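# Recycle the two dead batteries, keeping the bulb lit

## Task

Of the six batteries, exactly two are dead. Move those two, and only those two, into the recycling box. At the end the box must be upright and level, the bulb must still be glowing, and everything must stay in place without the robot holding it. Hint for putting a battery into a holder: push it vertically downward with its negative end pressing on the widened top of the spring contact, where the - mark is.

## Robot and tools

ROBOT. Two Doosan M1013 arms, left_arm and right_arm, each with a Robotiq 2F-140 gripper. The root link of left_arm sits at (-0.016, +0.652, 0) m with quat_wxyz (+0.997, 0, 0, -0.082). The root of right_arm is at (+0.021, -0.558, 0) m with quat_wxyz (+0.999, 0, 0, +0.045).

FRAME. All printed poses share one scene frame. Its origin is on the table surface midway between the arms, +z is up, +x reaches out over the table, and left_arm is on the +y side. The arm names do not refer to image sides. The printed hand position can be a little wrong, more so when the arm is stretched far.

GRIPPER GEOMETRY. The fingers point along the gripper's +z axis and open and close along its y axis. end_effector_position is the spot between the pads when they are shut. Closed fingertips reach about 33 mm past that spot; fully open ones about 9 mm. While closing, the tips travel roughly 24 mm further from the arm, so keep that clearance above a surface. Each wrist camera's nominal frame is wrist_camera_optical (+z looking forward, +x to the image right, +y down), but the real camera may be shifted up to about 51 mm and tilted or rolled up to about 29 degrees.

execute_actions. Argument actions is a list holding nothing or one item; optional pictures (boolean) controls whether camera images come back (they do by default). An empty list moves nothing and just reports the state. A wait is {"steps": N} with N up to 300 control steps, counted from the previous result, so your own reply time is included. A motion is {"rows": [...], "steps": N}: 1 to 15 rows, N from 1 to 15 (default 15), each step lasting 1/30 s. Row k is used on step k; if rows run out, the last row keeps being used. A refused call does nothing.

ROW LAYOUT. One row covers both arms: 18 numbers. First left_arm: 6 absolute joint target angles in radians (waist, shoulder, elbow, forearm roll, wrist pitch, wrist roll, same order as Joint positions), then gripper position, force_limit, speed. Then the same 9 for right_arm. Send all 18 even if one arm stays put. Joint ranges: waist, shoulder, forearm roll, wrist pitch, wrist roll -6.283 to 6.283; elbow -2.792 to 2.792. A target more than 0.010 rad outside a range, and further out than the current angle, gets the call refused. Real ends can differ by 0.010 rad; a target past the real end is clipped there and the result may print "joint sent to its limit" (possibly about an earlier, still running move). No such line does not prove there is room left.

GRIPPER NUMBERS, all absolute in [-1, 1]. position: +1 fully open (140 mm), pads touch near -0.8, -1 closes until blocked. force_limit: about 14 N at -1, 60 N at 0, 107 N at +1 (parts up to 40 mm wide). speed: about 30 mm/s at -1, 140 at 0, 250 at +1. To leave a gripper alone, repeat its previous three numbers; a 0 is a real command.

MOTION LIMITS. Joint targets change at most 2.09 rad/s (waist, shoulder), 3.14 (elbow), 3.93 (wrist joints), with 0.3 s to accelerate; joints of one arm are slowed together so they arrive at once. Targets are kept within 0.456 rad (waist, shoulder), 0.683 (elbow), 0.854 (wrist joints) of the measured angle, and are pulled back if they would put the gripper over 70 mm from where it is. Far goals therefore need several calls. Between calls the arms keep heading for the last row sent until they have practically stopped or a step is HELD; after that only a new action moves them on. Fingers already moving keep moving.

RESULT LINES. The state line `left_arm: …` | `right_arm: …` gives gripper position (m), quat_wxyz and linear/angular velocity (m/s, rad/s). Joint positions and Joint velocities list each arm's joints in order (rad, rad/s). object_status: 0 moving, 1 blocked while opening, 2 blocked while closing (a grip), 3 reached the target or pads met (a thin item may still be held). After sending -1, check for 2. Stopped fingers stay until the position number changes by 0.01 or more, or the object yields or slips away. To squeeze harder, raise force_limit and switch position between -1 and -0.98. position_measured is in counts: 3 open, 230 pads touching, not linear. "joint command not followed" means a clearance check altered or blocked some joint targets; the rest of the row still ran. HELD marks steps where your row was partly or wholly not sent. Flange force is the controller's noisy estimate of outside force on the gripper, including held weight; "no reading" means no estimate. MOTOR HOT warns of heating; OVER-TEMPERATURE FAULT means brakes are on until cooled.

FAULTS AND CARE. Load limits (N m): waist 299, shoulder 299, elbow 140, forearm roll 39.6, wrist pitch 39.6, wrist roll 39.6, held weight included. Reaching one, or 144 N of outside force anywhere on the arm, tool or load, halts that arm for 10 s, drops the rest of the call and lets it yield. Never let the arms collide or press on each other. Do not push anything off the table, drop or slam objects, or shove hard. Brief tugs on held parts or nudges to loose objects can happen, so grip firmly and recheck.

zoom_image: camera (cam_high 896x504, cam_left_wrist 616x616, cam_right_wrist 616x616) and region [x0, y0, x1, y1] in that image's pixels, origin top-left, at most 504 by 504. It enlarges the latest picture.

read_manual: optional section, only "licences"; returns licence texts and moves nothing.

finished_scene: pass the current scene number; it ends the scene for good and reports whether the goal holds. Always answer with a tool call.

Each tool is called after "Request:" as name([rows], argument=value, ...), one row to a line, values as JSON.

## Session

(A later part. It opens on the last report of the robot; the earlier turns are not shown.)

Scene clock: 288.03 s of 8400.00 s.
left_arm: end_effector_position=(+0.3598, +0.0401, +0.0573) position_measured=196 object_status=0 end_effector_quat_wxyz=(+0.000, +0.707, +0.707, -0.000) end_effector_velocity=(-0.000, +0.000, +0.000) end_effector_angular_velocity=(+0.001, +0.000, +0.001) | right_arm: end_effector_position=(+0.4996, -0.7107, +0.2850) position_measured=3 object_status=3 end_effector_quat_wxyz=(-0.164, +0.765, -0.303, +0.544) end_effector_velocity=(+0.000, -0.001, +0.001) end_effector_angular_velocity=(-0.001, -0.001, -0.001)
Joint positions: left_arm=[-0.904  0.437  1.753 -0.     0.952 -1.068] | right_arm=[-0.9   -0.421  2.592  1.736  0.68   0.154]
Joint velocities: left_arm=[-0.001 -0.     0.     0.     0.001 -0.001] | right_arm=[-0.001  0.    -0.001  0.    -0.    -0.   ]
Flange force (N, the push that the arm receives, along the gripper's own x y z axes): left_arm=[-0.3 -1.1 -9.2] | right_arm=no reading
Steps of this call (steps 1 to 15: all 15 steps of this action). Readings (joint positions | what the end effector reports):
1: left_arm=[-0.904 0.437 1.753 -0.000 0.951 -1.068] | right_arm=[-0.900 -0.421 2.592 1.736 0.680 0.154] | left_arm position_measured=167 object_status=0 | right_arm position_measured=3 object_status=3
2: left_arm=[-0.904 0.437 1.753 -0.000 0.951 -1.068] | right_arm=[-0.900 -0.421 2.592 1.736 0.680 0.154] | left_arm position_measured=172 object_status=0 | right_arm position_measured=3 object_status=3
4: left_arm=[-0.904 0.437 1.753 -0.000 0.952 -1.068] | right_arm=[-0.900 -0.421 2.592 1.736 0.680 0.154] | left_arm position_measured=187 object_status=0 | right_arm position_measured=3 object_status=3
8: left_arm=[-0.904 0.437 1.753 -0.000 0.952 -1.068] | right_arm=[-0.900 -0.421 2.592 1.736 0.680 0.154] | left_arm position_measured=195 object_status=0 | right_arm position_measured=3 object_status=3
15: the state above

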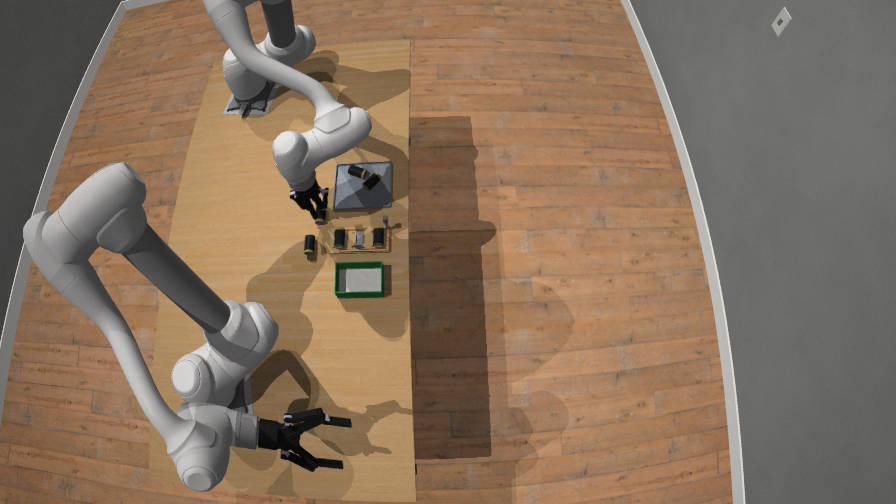

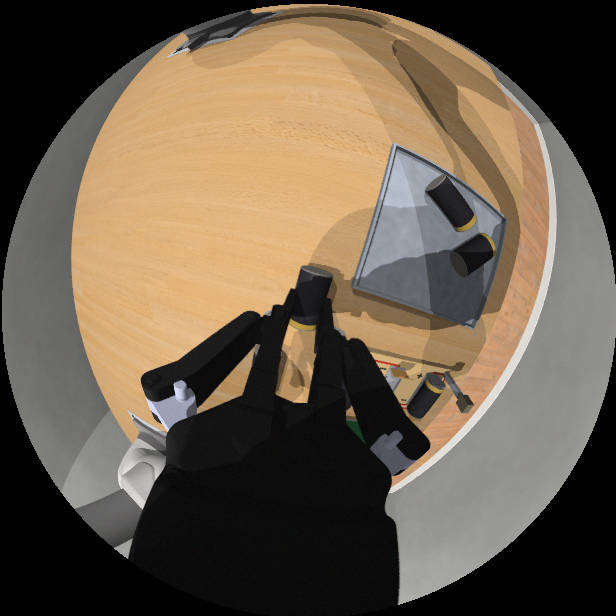

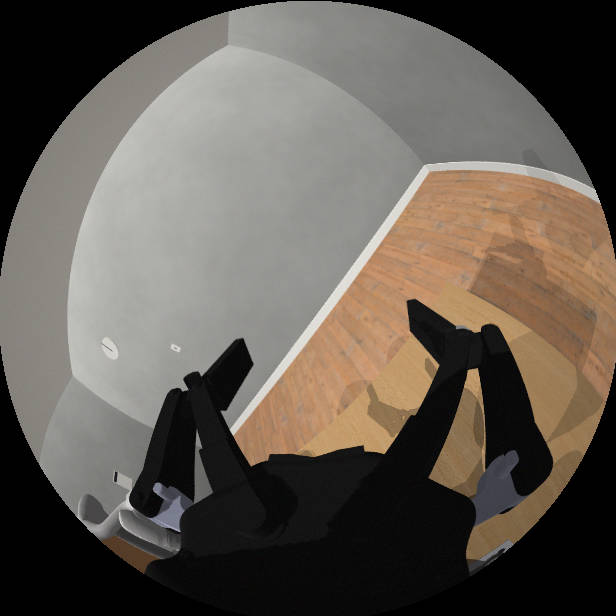

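Request:
execute_actions([
  {"rows":[[-0.904,0.437,1.753,0,0.9516,-1.068,-0.3,0.3,0,-0.9,-0.421,2.592,1.736,0.68,0.154,1,0,0],[-0.904,0.437,1.753,0,0.9516,-1.068,-0.3,0.3,0,-0.9,-0.421,2.592,1.736,0.68,0.154,1,0,0],[-0.904,0.437,1.753,0,0.9516,-1.068,-0.3,0.3,0,-0.9,-0.421,2.592,1.736,0.68,0.154,1,0,0],[-0.904,0.437,1.753,0,0.9516,-1.068,-0.3,0.3,0,-0.9,-0.421,2.592,1.736,0.68,0.154,1,0,0],[-0.904,0.437,1.753,0,0.9516,-1.068,-0.3,0.3,0,-0.9,-0.421,2.592,1.736,0.68,0.154,1,0,0],[-0.904,0.437,1.753,0,0.9516,-1.068,-0.3,0.3,0,-0.9,-0.421,2.592,1.736,0.68,0.154,1,0,0],[-0.904,0.4435,1.759,0,0.939,-1.068,-0.3,0.3,0,-0.9,-0.421,2.592,1.736,0.68,0.154,1,0,0]]},
], pictures=false)

Request:
execute_actions([
  {"rows":[[-0.904,0.4435,1.759,0,0.939,-1.068,-1,0.5,0,-0.9,-0.421,2.592,1.736,0.68,0.154,1,0,0]]},
], pictures=false)

Request:
execute_actions([
  {"rows":[[-0.904,0.374,1.695,0,1.0725,-1.068,-1,0.5,0,-0.9,-0.421,2.592,1.736,0.68,0.154,1,0,0]],"steps":11},
], pictures=false)

Request:
execute_actions([
  {"rows":[[-0.818,0.605,1.31,0,1.227,-0.982,-1,0.5,0,-0.9,-0.421,2.592,1.736,0.68,0.154,1,0,0]]},
], pictures=false)

Request:
execute_actions([
  {"rows":[[-0.815,0.632,1.359,0,1.151,-0.979,-1,0.5,0,-0.9,-0.421,2.592,1.736,0.68,0.154,1,0,0]],"steps":12},
])

Request:
zoom_image(camera="cam_left_wrist", region=[200,180,460,440])

Scene clock: 302.53 s of 8400.00 s.
left_arm: end_effector_position=(+0.3596, +0.0405, +0.0500) position_measured=167 object_status=3 end_effector_quat_wxyz=(+0.000, +0.707, +0.707, +0.000) end_effector_velocity=(-0.000, +0.001, -0.001) end_effector_angular_velocity=(+0.002, +0.001, +0.002) | right_arm: end_effector_position=(+0.4996, -0.7107, +0.2850) position_measured=3 object_status=3 end_effector_quat_wxyz=(-0.164, +0.765, -0.303, +0.544) end_effector_velocity=(+0.000, -0.000, +0.001) end_effector_angular_velocity=(+0.000, -0.001, -0.001)
Joint positions: left_arm=[-0.904  0.443  1.759  0.     0.939 -1.068] | right_arm=[-0.9   -0.421  2.592  1.736  0.68   0.154]
Joint velocities: left_arm=[ 0.001  0.001  0.001  0.    -0.    -0.001] | right_arm=[-0.    -0.    -0.001 -0.     0.     0.001]
Flange force (N, the push that the arm receives, along the gripper's own x y z axes): left_arm=[-0.5 2.5 0.9] | right_arm=no reading
Steps of this call (steps 1 to 15: the robot went on to your last target; steps 16 to 90: nothing new was sent; then 11.00 s passed at rest; steps 91 to 105: all 15 steps of this action). Readings (joint positions | what the end effector reports):
91: left_arm=[-0.904 0.437 1.753 0.000 0.952 -1.068] | right_arm=[-0.900 -0.421 2.592 1.736 0.680 0.154] | left_arm position_measured=196 object_status=0 | right_arm position_measured=3 object_status=3
92: left_arm=[-0.904 0.437 1.753 0.000 0.952 -1.068] | right_arm=[-0.900 -0.421 2.592 1.736 0.680 0.154] | left_arm position_measured=196 object_status=0 | right_arm position_measured=3 object_status=3
94: left_arm=[-0.904 0.437 1.753 0.000 0.952 -1.068] | right_arm=[-0.900 -0.421 2.592 1.736 0.680 0.154] | left_arm position_measured=176 object_status=0 | right_arm position_measured=3 object_status=3
98: left_arm=[-0.904 0.439 1.755 0.000 0.947 -1.068] | right_arm=[-0.900 -0.421 2.592 1.736 0.680 0.154] | left_arm position_measured=167 object_status=0 | right_arm position_measured=3 object_status=3
105: the state above

Scene clock: 303.03 s of 8400.00 s.
left_arm: end_effector_position=(+0.3596, +0.0405, +0.0499) position_measured=188 object_status=0 end_effector_quat_wxyz=(+0.000, +0.707, +0.707, -0.000) end_effector_velocity=(-0.002, -0.001, +0.000) end_effector_angular_velocity=(-0.001, -0.000, -0.003) | right_arm: end_effector_position=(+0.4996, -0.7107, +0.2850) position_measured=3 object_status=3 end_effector_quat_wxyz=(-0.164, +0.765, -0.303, +0.544) end_effector_velocity=(-0.001, +0.000, -0.001) end_effector_angular_velocity=(+0.001, +0.001, -0.001)
Joint positions: left_arm=[-0.904  0.443  1.759  0.     0.939 -1.068] | right_arm=[-0.9   -0.421  2.592  1.736  0.68   0.154]
Joint velocities: left_arm=[-0.003 -0.     0.    -0.    -0.001  0.001] | right_arm=[-0.001 -0.     0.002 -0.    -0.     0.   ]
Flange force (N, the push that the arm receives, along the gripper's own x y z axes): left_arm=[-2.1 2.4 -21.8] | right_arm=no reading
Steps of this call (steps 1 to 15: all 15 steps of this action). Readings (joint positions | what the end effector reports):
1: left_arm=[-0.904 0.443 1.759 0.000 0.939 -1.068] | right_arm=[-0.900 -0.421 2.592 1.736 0.680 0.154] | left_arm position_measured=167 object_status=0 | right_arm position_measured=3 object_status=3
2: left_arm=[-0.904 0.443 1.759 0.000 0.939 -1.068] | right_arm=[-0.900 -0.421 2.592 1.736 0.680 0.154] | left_arm position_measured=172 object_status=0 | right_arm position_measured=3 object_status=3
4: left_arm=[-0.904 0.443 1.759 0.000 0.939 -1.068] | right_arm=[-0.900 -0.421 2.592 1.736 0.680 0.154] | left_arm position_measured=187 object_status=0 | right_arm position_measured=3 object_status=3
8: left_arm=[-0.904 0.443 1.759 0.000 0.939 -1.068] | right_arm=[-0.900 -0.421 2.592 1.736 0.680 0.154] | left_arm position_measured=187 object_status=0 | right_arm position_measured=3 object_status=3
15: the state above

Scene clock: 303.40 s of 8400.00 s.
left_arm: end_effector_position=(+0.3597, +0.0403, +0.1293) position_measured=188 object_status=2 end_effector_quat_wxyz=(-0.000, +0.707, +0.707, -0.000) end_effector_velocity=(+0.000, -0.001, +0.008) end_effector_angular_velocity=(-0.001, -0.000, -0.004) | right_arm: end_effector_position=(+0.4996, -0.7107, +0.2850) position_measured=3 object_status=3 end_effector_quat_wxyz=(-0.164, +0.765, -0.303, +0.544) end_effector_velocity=(+0.000, -0.000, +0.001) end_effector_angular_velocity=(-0.001, -0.001, -0.000)
Joint positions: left_arm=[-0.904  0.375  1.696 -0.     1.072 -1.068] | right_arm=[-0.9   -0.421  2.592  1.736  0.68   0.154]
Joint velocities: left_arm=[-0.001 -0.005 -0.009  0.     0.013  0.003] | right_arm=[-0.    -0.    -0.001 -0.     0.    -0.001]
Flange force (N, the push that the arm receives, along the gripper's own x y z axes): left_arm=[2.7 1.6 3.1] | right_arm=no reading
Steps of this call (steps 1 to 11: all 11 steps of this action). Readings (joint positions | what the end effector reports):
1: left_arm=[-0.904 0.443 1.759 0.000 0.939 -1.068] | right_arm=[-0.900 -0.421 2.592 1.736 0.680 0.154] | left_arm position_measured=188 object_status=2 | right_arm position_measured=3 object_status=3
2: left_arm=[-0.904 0.439 1.756 -0.000 0.947 -1.068] | right_arm=[-0.900 -0.421 2.592 1.736 0.680 0.154] | left_arm position_measured=188 object_status=2 | right_arm position_measured=3 object_status=3
4: left_arm=[-0.904 0.411 1.729 -0.000 1.002 -1.068] | right_arm=[-0.900 -0.421 2.592 1.736 0.680 0.154] | left_arm position_measured=188 object_status=2 | right_arm position_measured=3 object_status=3
8: left_arm=[-0.904 0.376 1.697 -0.000 1.068 -1.068] | right_arm=[-0.900 -0.421 2.592 1.736 0.680 0.154] | left_arm position_measured=188 object_status=2 | right_arm position_measured=3 object_status=3
11: the state above

Scene clock: 303.90 s of 8400.00 s.
left_arm: end_effector_position=(+0.4980, -0.0577, +0.1410) position_measured=188 object_status=2 end_effector_quat_wxyz=(-0.000, +0.707, +0.707, +0.000) end_effector_velocity=(+0.068, -0.036, +0.001) end_effector_angular_velocity=(-0.001, -0.001, +0.001) | right_arm: end_effector_position=(+0.4996, -0.7107, +0.2850) position_measured=3 object_status=3 end_effector_quat_wxyz=(-0.164, +0.765, -0.303, +0.544) end_effector_velocity=(-0.001, +0.001, -0.002) end_effector_angular_velocity=(+0.001, +0.002, +0.000)
Joint positions: left_arm=[-0.819  0.601  1.317  0.     1.224 -0.984] | right_arm=[-0.9   -0.421  2.592  1.736  0.68   0.154]
Joint velocities: left_arm=[ 0.042  0.107 -0.179 -0.     0.071  0.041] | right_arm=[ 0.    -0.     0.002 -0.001 -0.     0.   ]
Flange force (N, the push that the arm receives, along the gripper's own x y z axes): left_arm=[-5.2 1.8 2.3] | right_arm=no reading
Steps of this call (steps 1 to 15: all 15 steps of this action). Readings (joint positions | what the end effector reports):
1: left_arm=[-0.904 0.375 1.695 -0.000 1.072 -1.068] | right_arm=[-0.900 -0.421 2.592 1.736 0.680 0.154] | left_arm position_measured=188 object_status=2 | right_arm position_measured=3 object_status=3
2: left_arm=[-0.902 0.379 1.686 -0.000 1.076 -1.067] | right_arm=[-0.900 -0.421 2.592 1.736 0.680 0.154] | left_arm position_measured=188 object_status=2 | right_arm position_measured=3 object_status=3
4: left_arm=[-0.891 0.409 1.636 -0.000 1.097 -1.055] | right_arm=[-0.900 -0.421 2.592 1.736 0.680 0.154] | left_arm position_measured=188 object_status=2 | right_arm position_measured=3 object_status=3
8: left_arm=[-0.860 0.492 1.498 0.000 1.151 -1.025] | right_arm=[-0.900 -0.421 2.592 1.736 0.680 0.154] | left_arm position_measured=188 object_status=2 | right_arm position_measured=3 object_status=3
15: the state above

Scene clock: 304.30 s of 8400.00 s.
left_arm: end_effector_position=(+0.5014, -0.0558, +0.0924) position_measured=188 object_status=2 end_effector_quat_wxyz=(-0.000, +0.707, +0.707, +0.000) end_effector_velocity=(+0.000, +0.000, -0.002) end_effector_angular_velocity=(+0.000, +0.001, +0.001) | right_arm: end_effector_position=(+0.4996, -0.7107, +0.2850) position_measured=3 object_status=3 end_effector_quat_wxyz=(-0.164, +0.765, -0.303, +0.544) end_effector_velocity=(-0.000, +0.000, -0.000) end_effector_angular_velocity=(+0.001, +0.001, -0.000)
Joint positions: left_arm=[-0.815  0.632  1.359  0.     1.151 -0.979] | right_arm=[-0.9   -0.421  2.592  1.736  0.68   0.154]
Joint velocities: left_arm=[ 0.001  0.002  0.002 -0.001 -0.003 -0.   ] | right_arm=[-0.  0.  0.  0.  0.  0.]
Flange force (N, the push that the arm receives, along the gripper's own x y z axes): left_arm=[0.4 1.5 -1.0] | right_arm=no reading
Steps of this call (steps 1 to 12: all 12 steps of this action). Readings (joint positions | what the end effector reports):
1: left_arm=[-0.819 0.604 1.314 0.000 1.225 -0.983] | right_arm=[-0.900 -0.421 2.592 1.736 0.680 0.154] | left_arm position_measured=188 object_status=2 | right_arm position_measured=3 object_status=3
2: left_arm=[-0.818 0.608 1.317 0.000 1.216 -0.982] | right_arm=[-0.900 -0.421 2.592 1.736 0.680 0.154] | left_arm position_measured=188 object_status=2 | right_arm position_measured=3 object_status=3
4: left_arm=[-0.816 0.623 1.345 0.000 1.175 -0.980] | right_arm=[-0.900 -0.421 2.592 1.736 0.680 0.154] | left_arm position_measured=188 object_status=2 | right_arm position_measured=3 object_status=3
8: left_arm=[-0.815 0.631 1.358 0.000 1.153 -0.979] | right_arm=[-0.900 -0.421 2.592 1.736 0.680 0.154] | left_arm position_measured=188 object_status=2 | right_arm position_measured=3 object_status=3
12: the state above

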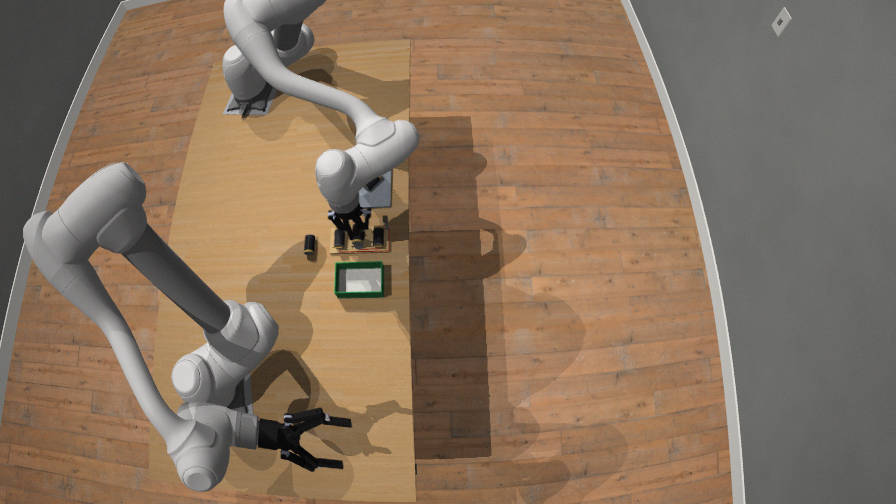

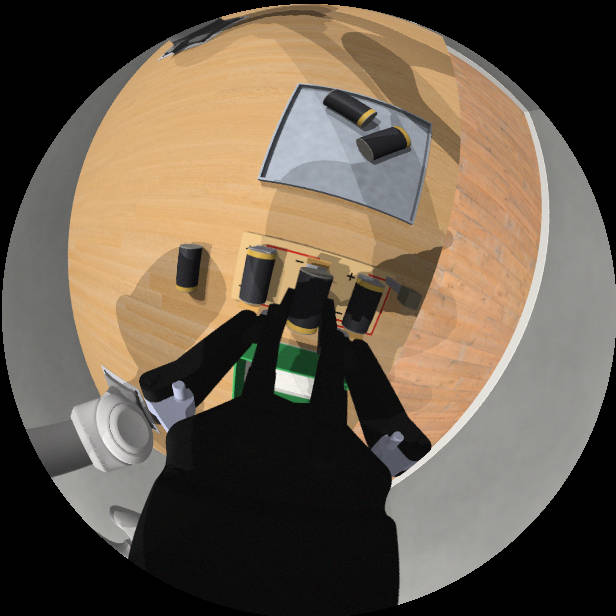

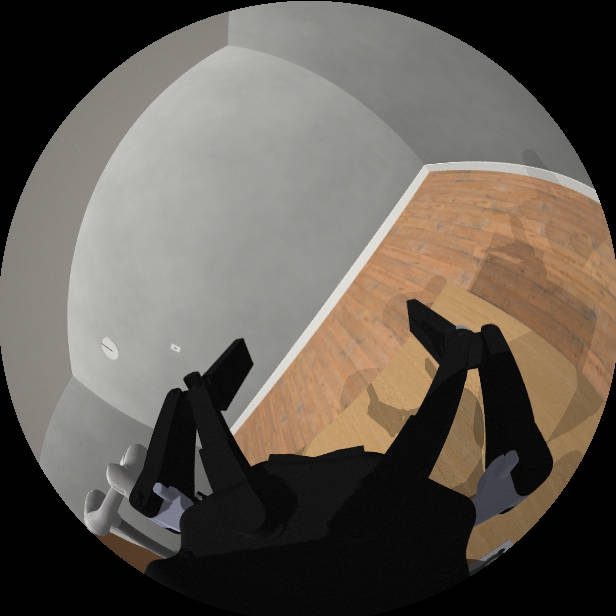

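Region (200, 180, 460, 440) of cam_left_wrist's 616x616 image, scaled by 1.938, with more detail than that image has.

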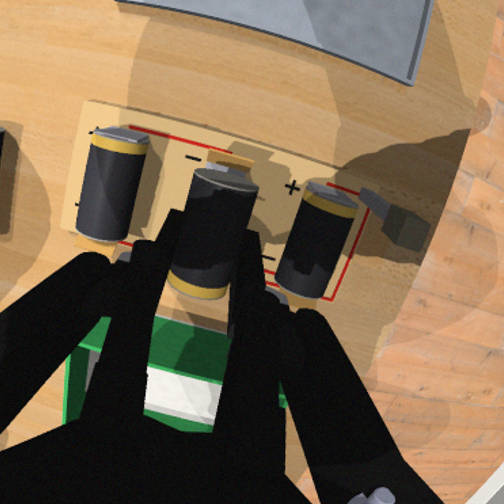

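Request:
execute_actions([
  {"rows":[[-0.812,0.627,1.368,0,1.147,-0.976,-1,0.5,0,-0.9,-0.421,2.592,1.736,0.68,0.154,1,0,0],[-0.812,0.627,1.368,0,1.147,-0.976,-1,0.5,0,-0.9,-0.421,2.592,1.736,0.68,0.154,1,0,0],[-0.812,0.627,1.368,0,1.147,-0.976,-1,0.5,0,-0.9,-0.421,2.592,1.736,0.68,0.154,1,0,0],[-0.812,0.634,1.375,0,1.132,-0.976,-1,0.5,0,-0.9,-0.421,2.592,1.736,0.68,0.154,1,0,0],[-0.812,0.634,1.375,0,1.132,-0.976,-1,0.5,0,-0.9,-0.421,2.592,1.736,0.68,0.154,1,0,0],[-0.812,0.638,1.379,0,1.124,-0.976,-1,0.5,0,-0.9,-0.421,2.592,1.736,0.68,0.154,1,0,0],[-0.812,0.638,1.379,0,1.124,-0.976,-1,0.5,0,-0.9,-0.421,2.592,1.736,0.68,0.154,1,0,0],[-0.812,0.642,1.383,0,1.116,-0.976,-1,0.5,0,-0.9,-0.421,2.592,1.736,0.68,0.154,1,0,0],[-0.812,0.642,1.383,0,1.116,-0.976,-1,0.5,0,-0.9,-0.421,2.592,1.736,0.68,0.154,1,0,0],[-0.812,0.646,1.387,0,1.109,-0.976,-1,0.5,0,-0.9,-0.421,2.592,1.736,0.68,0.154,1,0,0]]},
])

Request:
zoom_image(camera="cam_left_wrist", region=[200,180,460,440])

Scene clock: 312.73 s of 8400.00 s.
left_arm: end_effector_position=(+0.5020, -0.0520, +0.0671) position_measured=188 object_status=2 end_effector_quat_wxyz=(+0.000, +0.707, +0.707, -0.000) end_effector_velocity=(-0.002, +0.001, -0.012) end_effector_angular_velocity=(+0.004, +0.003, -0.001) | right_arm: end_effector_position=(+0.4996, -0.7107, +0.2850) position_measured=3 object_status=3 end_effector_quat_wxyz=(-0.164, +0.765, -0.303, +0.544) end_effector_velocity=(-0.000, +0.000, -0.000) end_effector_angular_velocity=(+0.000, +0.001, -0.000)
Joint positions: left_arm=[-0.812  0.645  1.386 -0.     1.11  -0.976] | right_arm=[-0.9   -0.421  2.592  1.736  0.68   0.154]
Joint velocities: left_arm=[-0.001  0.009  0.009 -0.    -0.013  0.   ] | right_arm=[-0.    -0.     0.001 -0.     0.     0.   ]
Flange force (N, the push that the arm receives, along the gripper's own x y z axes): left_arm=[-1.3 2.3 -116.7] | right_arm=no reading
Steps of this call (steps 1 to 15: the robot went on to your last target; steps 16 to 90: nothing new was sent; then 4.93 s passed at rest; steps 91 to 105: all 15 steps of this action). Readings (joint positions | what the end effector reports):
91: left_arm=[-0.815 0.632 1.360 -0.000 1.151 -0.979] | right_arm=[-0.900 -0.421 2.592 1.736 0.680 0.154] | left_arm position_measured=188 object_status=2 | right_arm position_measured=3 object_status=3
92: left_arm=[-0.814 0.630 1.362 -0.000 1.149 -0.978] | right_arm=[-0.900 -0.421 2.592 1.736 0.680 0.154] | left_arm position_measured=188 object_status=2 | right_arm position_measured=3 object_status=3
94: left_arm=[-0.813 0.628 1.367 -0.000 1.147 -0.977] | right_arm=[-0.900 -0.421 2.592 1.736 0.680 0.154] | left_arm position_measured=188 object_status=2 | right_arm position_measured=3 object_status=3
98: left_arm=[-0.812 0.636 1.377 -0.000 1.128 -0.976] | right_arm=[-0.900 -0.421 2.592 1.736 0.680 0.154] | left_arm position_measured=188 object_status=2 | right_arm position_measured=3 object_status=3
105: the state above

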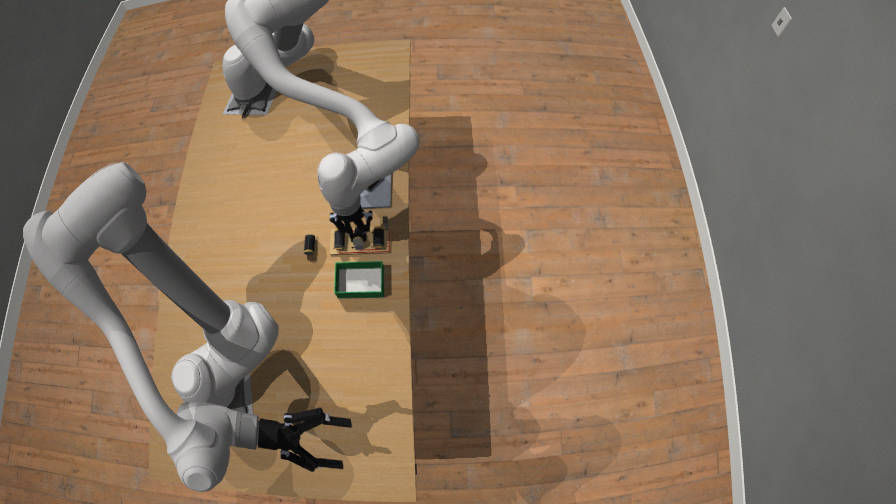

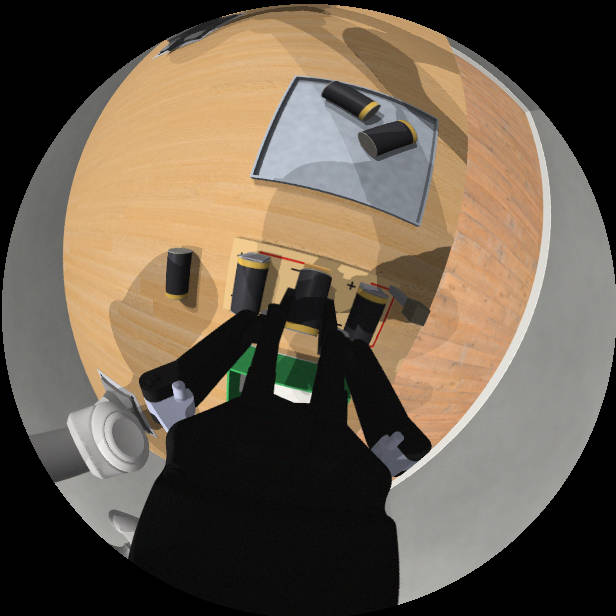

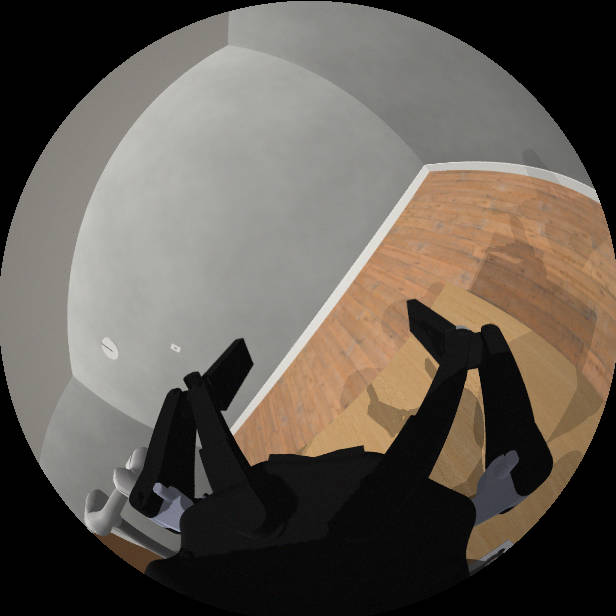

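Region (200, 180, 460, 440) of cam_left_wrist's 616x616 image, scaled by 1.938, with more detail than that image has.

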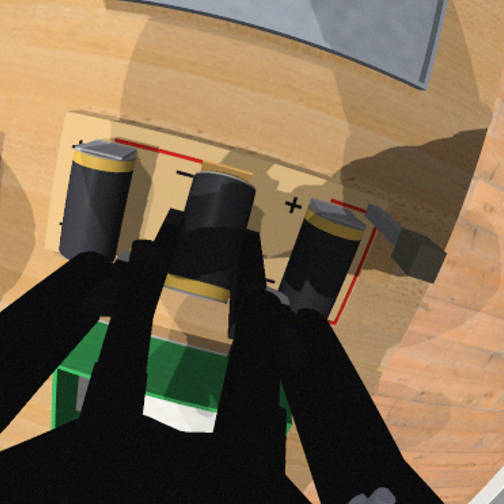

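Request:
execute_actions([
  {"rows":[[-0.812,0.63,1.371,0,1.14,-0.976,-1,0.5,0,-0.9,-0.421,2.592,1.736,0.68,0.154,1,0,0]],"steps":10},
])

Request:
zoom_image(camera="cam_left_wrist", region=[240,230,400,390])

Request:
zoom_image(camera="cam_high", region=[320,200,400,270])

Scene clock: 318.30 s of 8400.00 s.
left_arm: end_effector_position=(+0.5018, -0.0517, +0.0872) position_measured=188 object_status=2 end_effector_quat_wxyz=(+0.000, +0.707, +0.707, +0.000) end_effector_velocity=(+0.001, -0.001, +0.005) end_effector_angular_velocity=(-0.003, -0.002, -0.001) | right_arm: end_effector_position=(+0.4996, -0.7107, +0.2850) position_measured=3 object_status=3 end_effector_quat_wxyz=(-0.164, +0.765, -0.303, +0.544) end_effector_velocity=(-0.000, -0.000, -0.000) end_effector_angular_velocity=(+0.001, +0.000, -0.001)
Joint positions: left_arm=[-0.812  0.631  1.371  0.     1.14  -0.976] | right_arm=[-0.9   -0.421  2.592  1.736  0.68   0.154]
Joint velocities: left_arm=[ 0.    -0.004 -0.003  0.     0.003  0.001] | right_arm=[-0.001 -0.     0.     0.    -0.     0.001]
Flange force (N, the push that the arm receives, along the gripper's own x y z axes): left_arm=[-2.5 4.4 8.3] | right_arm=no reading
Steps of this call (steps 1 to 15: the robot went on to your last target; steps 16 to 90: nothing new was sent; then 2.23 s passed at rest; steps 91 to 100: all 10 steps of this action). Readings (joint positions | what the end effector reports):
91: left_arm=[-0.812 0.646 1.387 0.000 1.110 -0.976] | right_arm=[-0.900 -0.421 2.592 1.736 0.680 0.154] | left_arm position_measured=188 object_status=2 | right_arm position_measured=3 object_status=3
92: left_arm=[-0.812 0.643 1.384 0.000 1.118 -0.976] | right_arm=[-0.900 -0.421 2.592 1.736 0.680 0.154] | left_arm position_measured=188 object_status=2 | right_arm position_measured=3 object_status=3
94: left_arm=[-0.812 0.635 1.375 0.000 1.133 -0.976] | right_arm=[-0.900 -0.421 2.592 1.736 0.680 0.154] | left_arm position_measured=188 object_status=2 | right_arm position_measured=3 object_status=3
98: left_arm=[-0.812 0.631 1.372 0.000 1.139 -0.976] | right_arm=[-0.900 -0.421 2.592 1.736 0.680 0.154] | left_arm position_measured=188 object_status=2 | right_arm position_measured=3 object_status=3
100: the state above

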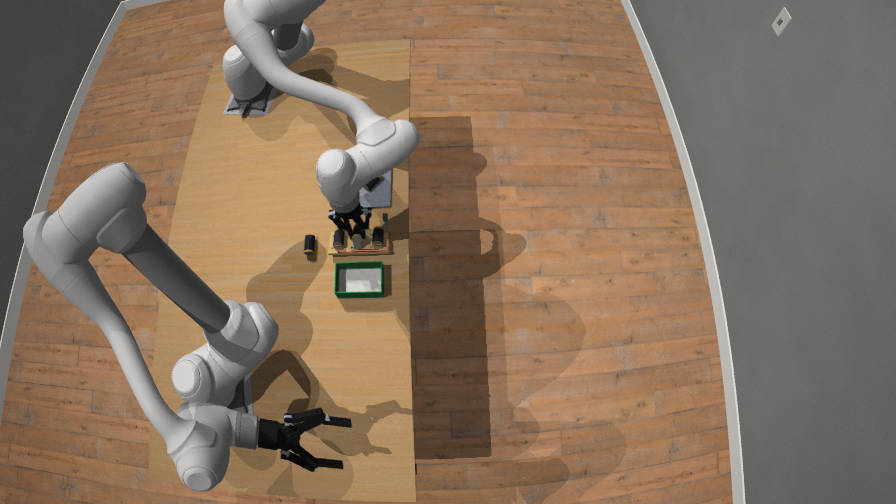

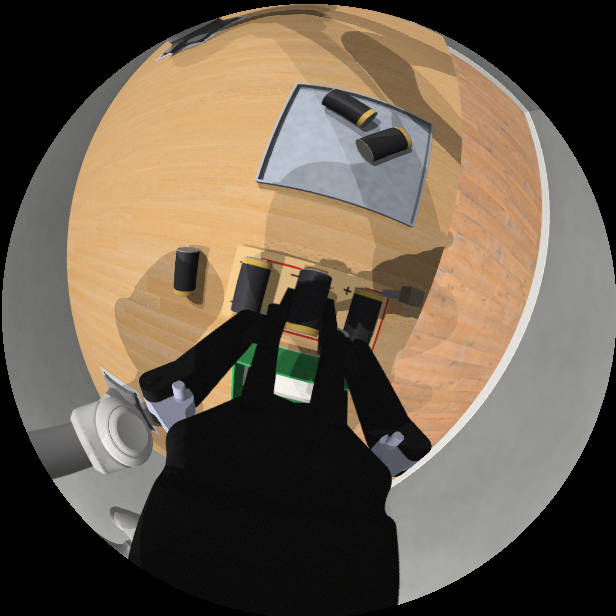

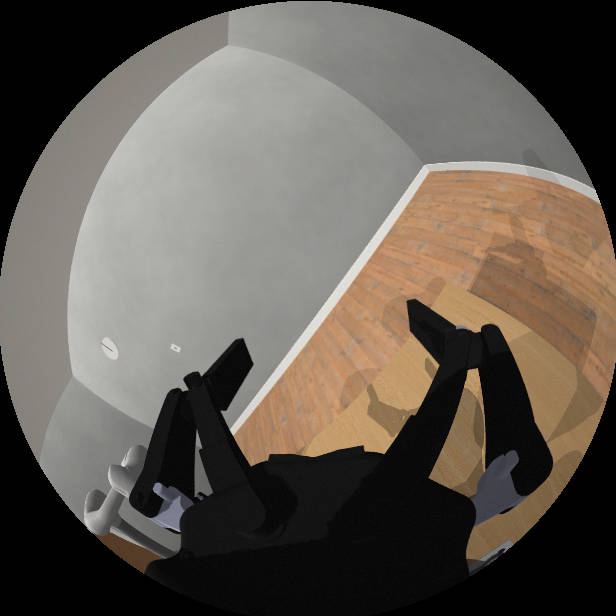

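Region (240, 230, 400, 390) of cam_left_wrist's 616x616 image, scaled by 3.150, with more detail than that image has.

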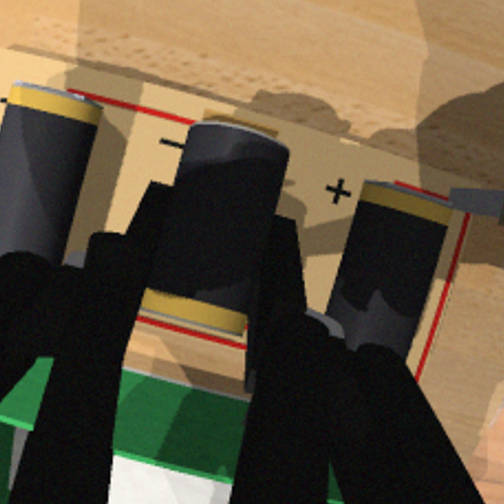

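Region (320, 200, 400, 270) of cam_high's 896x504 image, scaled by 6.300, with more detail than that image has; it fills the top 441 rows of this view, and the rest is white.

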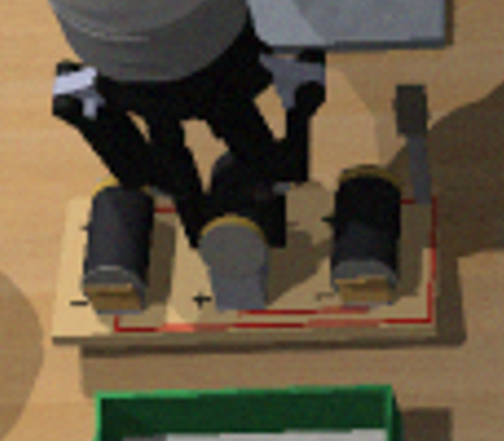

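Request:
execute_actions([
  {"rows":[[-0.812,0.636,1.377,0,1.128,-0.976,-1,0.5,0,-0.9,-0.421,2.592,1.736,0.68,0.154,1,0,0],[-0.812,0.636,1.377,0,1.128,-0.976,-1,0.5,0,-0.9,-0.421,2.592,1.736,0.68,0.154,1,0,0],[-0.812,0.636,1.377,0,1.128,-0.976,-1,0.5,0,-0.9,-0.421,2.592,1.736,0.68,0.154,1,0,0],[-0.812,0.641,1.382,0,1.118,-0.976,-1,0.5,0,-0.9,-0.421,2.592,1.736,0.68,0.154,1,0,0]],"steps":12},
])

Request:
zoom_image(camera="cam_left_wrist", region=[220,220,420,420])

Request:
zoom_image(camera="cam_high", region=[320,200,400,270])

Scene clock: 326.67 s of 8400.00 s.
left_arm: end_effector_position=(+0.5020, -0.0520, +0.0728) position_measured=188 object_status=2 end_effector_quat_wxyz=(+0.000, +0.707, +0.707, -0.000) end_effector_velocity=(+0.001, +0.001, -0.002) end_effector_angular_velocity=(-0.000, -0.000, +0.000) | right_arm: end_effector_position=(+0.4996, -0.7107, +0.2850) position_measured=3 object_status=3 end_effector_quat_wxyz=(-0.164, +0.765, -0.303, +0.544) end_effector_velocity=(+0.000, +0.000, +0.001) end_effector_angular_velocity=(-0.001, -0.001, +0.001)
Joint positions: left_arm=[-0.812  0.641  1.382 -0.     1.118 -0.976] | right_arm=[-0.9   -0.421  2.592  1.736  0.68   0.154]
Joint velocities: left_arm=[ 0.001  0.001  0.002 -0.    -0.003  0.001] | right_arm=[ 0.001 -0.    -0.001 -0.     0.    -0.   ]
Flange force (N, the push that the arm receives, along the gripper's own x y z axes): left_arm=[-6.4 3.8 2.7] | right_arm=no reading
Steps of this call (steps 1 to 15: the robot went on to your last target; steps 16 to 90: nothing new was sent; then 4.97 s passed at rest; steps 91 to 102: all 12 steps of this action). Readings (joint positions | what the end effector reports):
91: left_arm=[-0.812 0.630 1.371 -0.000 1.140 -0.976] | right_arm=[-0.900 -0.421 2.592 1.736 0.680 0.154] | left_arm position_measured=188 object_status=2 | right_arm position_measured=3 object_status=3
92: left_arm=[-0.812 0.632 1.373 -0.000 1.136 -0.976] | right_arm=[-0.900 -0.421 2.592 1.736 0.680 0.154] | left_arm position_measured=188 object_status=2 | right_arm position_measured=3 object_status=3
94: left_arm=[-0.812 0.635 1.376 -0.000 1.130 -0.976] | right_arm=[-0.900 -0.421 2.592 1.736 0.680 0.154] | left_arm position_measured=188 object_status=2 | right_arm position_measured=3 object_status=3
98: left_arm=[-0.812 0.640 1.381 -0.000 1.119 -0.976] | right_arm=[-0.900 -0.421 2.592 1.736 0.680 0.154] | left_arm position_measured=188 object_status=2 | right_arm position_measured=3 object_status=3
102: the state above

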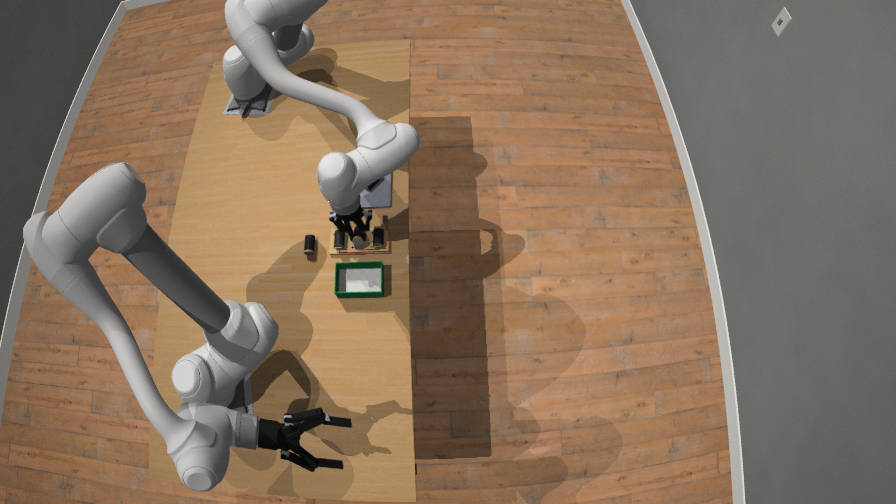

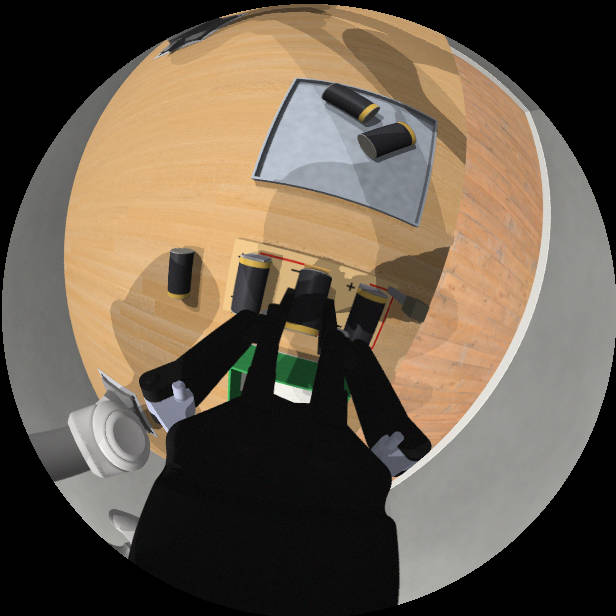

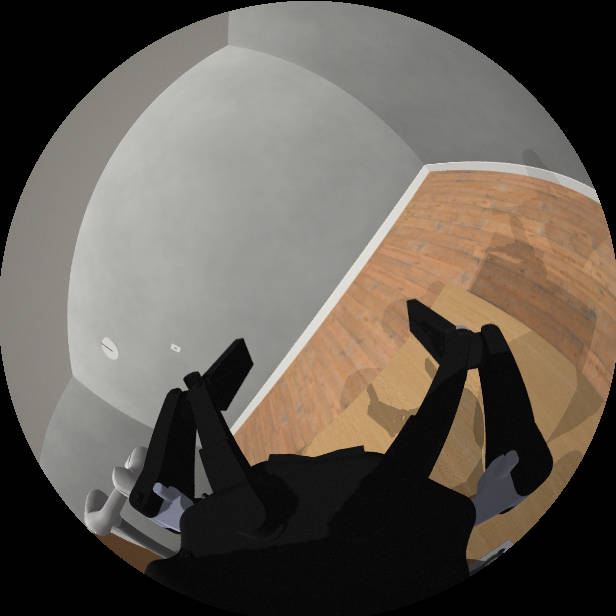

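Region (220, 220, 420, 420) of cam_left_wrist's 616x616 image, scaled by 2.520, with more detail than that image has.

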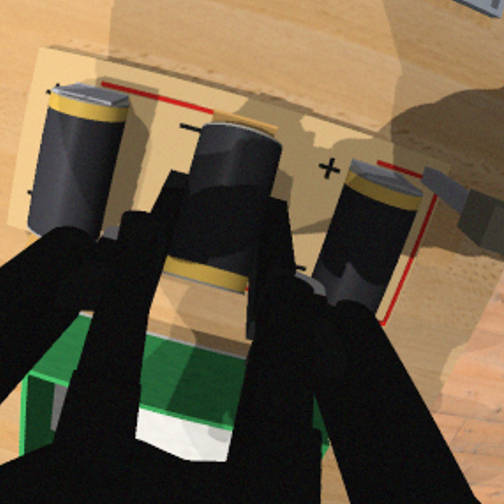

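Region (320, 200, 400, 270) of cam_high's 896x504 image, scaled by 6.300, with more detail than that image has; it fills the top 441 rows of this view, and the rest is white.

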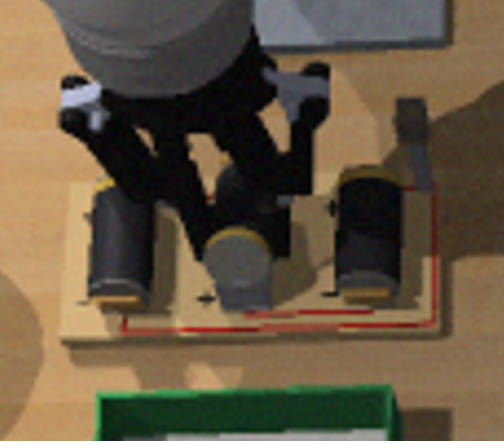

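Request:
execute_actions([
  {"rows":[[-0.812,0.643,1.384,0,1.114,-0.976,-1,0.5,0,-0.9,-0.421,2.592,1.736,0.68,0.154,1,0,0]],"steps":8},
])

Request:
zoom_image(camera="cam_high", region=[320,200,400,270])

Scene clock: 331.90 s of 8400.00 s.
left_arm: end_effector_position=(+0.5020, -0.0520, +0.0700) position_measured=188 object_status=2 end_effector_quat_wxyz=(+0.000, +0.707, +0.707, -0.000) end_effector_velocity=(-0.001, +0.000, -0.002) end_effector_angular_velocity=(+0.003, +0.002, -0.002) | right_arm: end_effector_position=(+0.4996, -0.7107, +0.2850) position_measured=3 object_status=3 end_effector_quat_wxyz=(-0.164, +0.765, -0.303, +0.544) end_effector_velocity=(-0.000, +0.000, -0.000) end_effector_angular_velocity=(+0.000, +0.000, +0.000)
Joint positions: left_arm=[-0.812  0.643  1.384  0.     1.114 -0.976] | right_arm=[-0.9   -0.421  2.592  1.736  0.68   0.154]
Joint velocities: left_arm=[-0.001  0.002  0.001 -0.    -0.     0.001] | right_arm=[ 0. -0.  0. -0. -0.  0.]
Flange force (N, the push that the arm receives, along the gripper's own x y z axes): left_arm=[0.6 0.4 1.3] | right_arm=no reading
Steps of this call (steps 1 to 15: the robot went on to your last target; steps 16 to 90: nothing new was sent; then 1.97 s passed at rest; steps 91 to 98: all 8 steps of this action). Readings (joint positions | what the end effector reports):
91: left_arm=[-0.812 0.641 1.382 0.000 1.118 -0.976] | right_arm=[-0.900 -0.421 2.592 1.736 0.680 0.154] | left_arm position_measured=188 object_status=2 | right_arm position_measured=3 object_status=3
92: left_arm=[-0.812 0.642 1.383 0.000 1.116 -0.976] | right_arm=[-0.900 -0.421 2.592 1.736 0.680 0.154] | left_arm position_measured=188 object_status=2 | right_arm position_measured=3 object_status=3
94: left_arm=[-0.812 0.643 1.384 0.000 1.115 -0.976] | right_arm=[-0.900 -0.421 2.592 1.736 0.680 0.154] | left_arm position_measured=188 object_status=2 | right_arm position_measured=3 object_status=3
98: the state above

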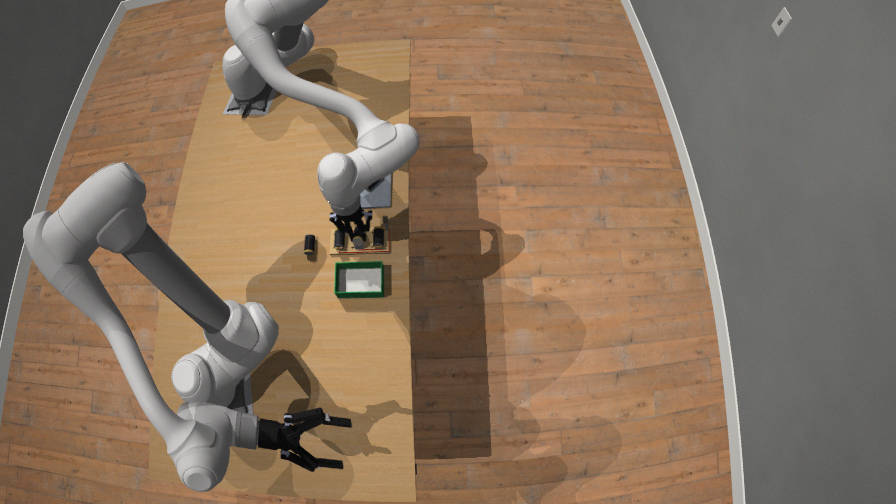

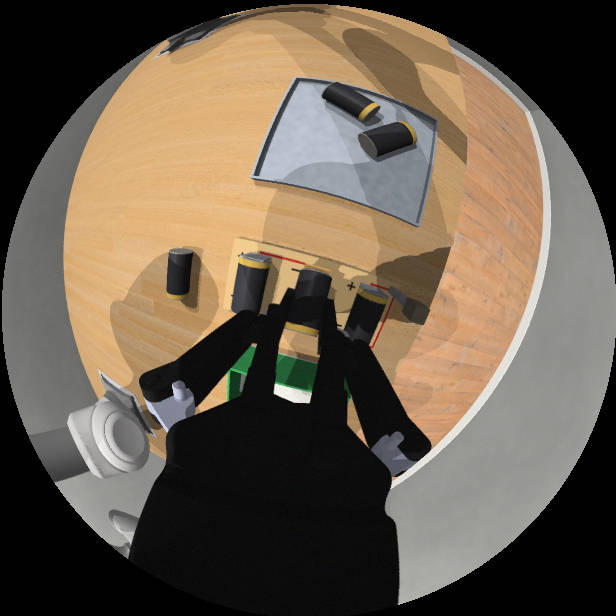

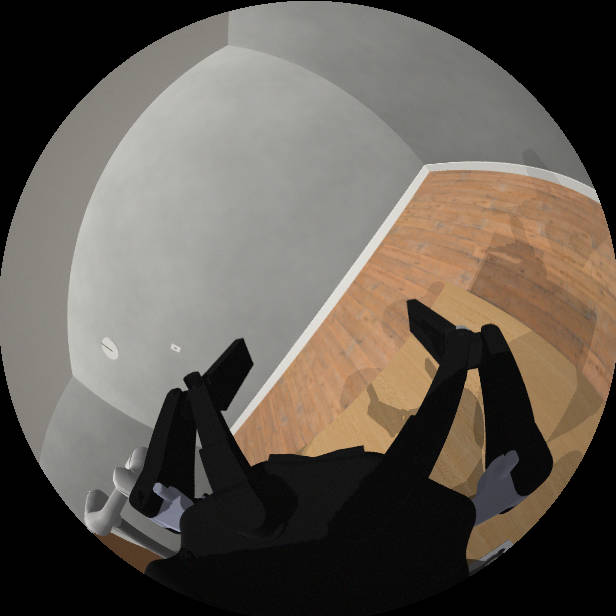

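Region (320, 200, 400, 270) of cam_high's 896x504 image, scaled by 6.300, with more detail than that image has; it fills the top 441 rows of this view, and the rest is white.

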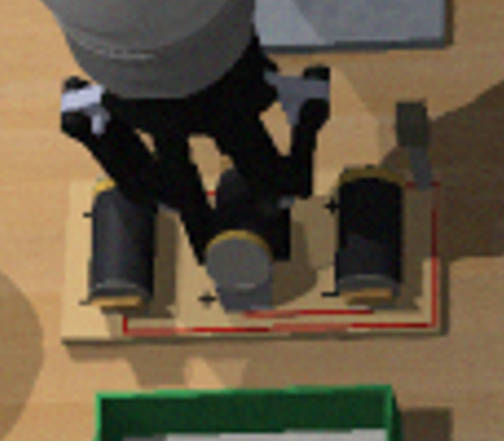

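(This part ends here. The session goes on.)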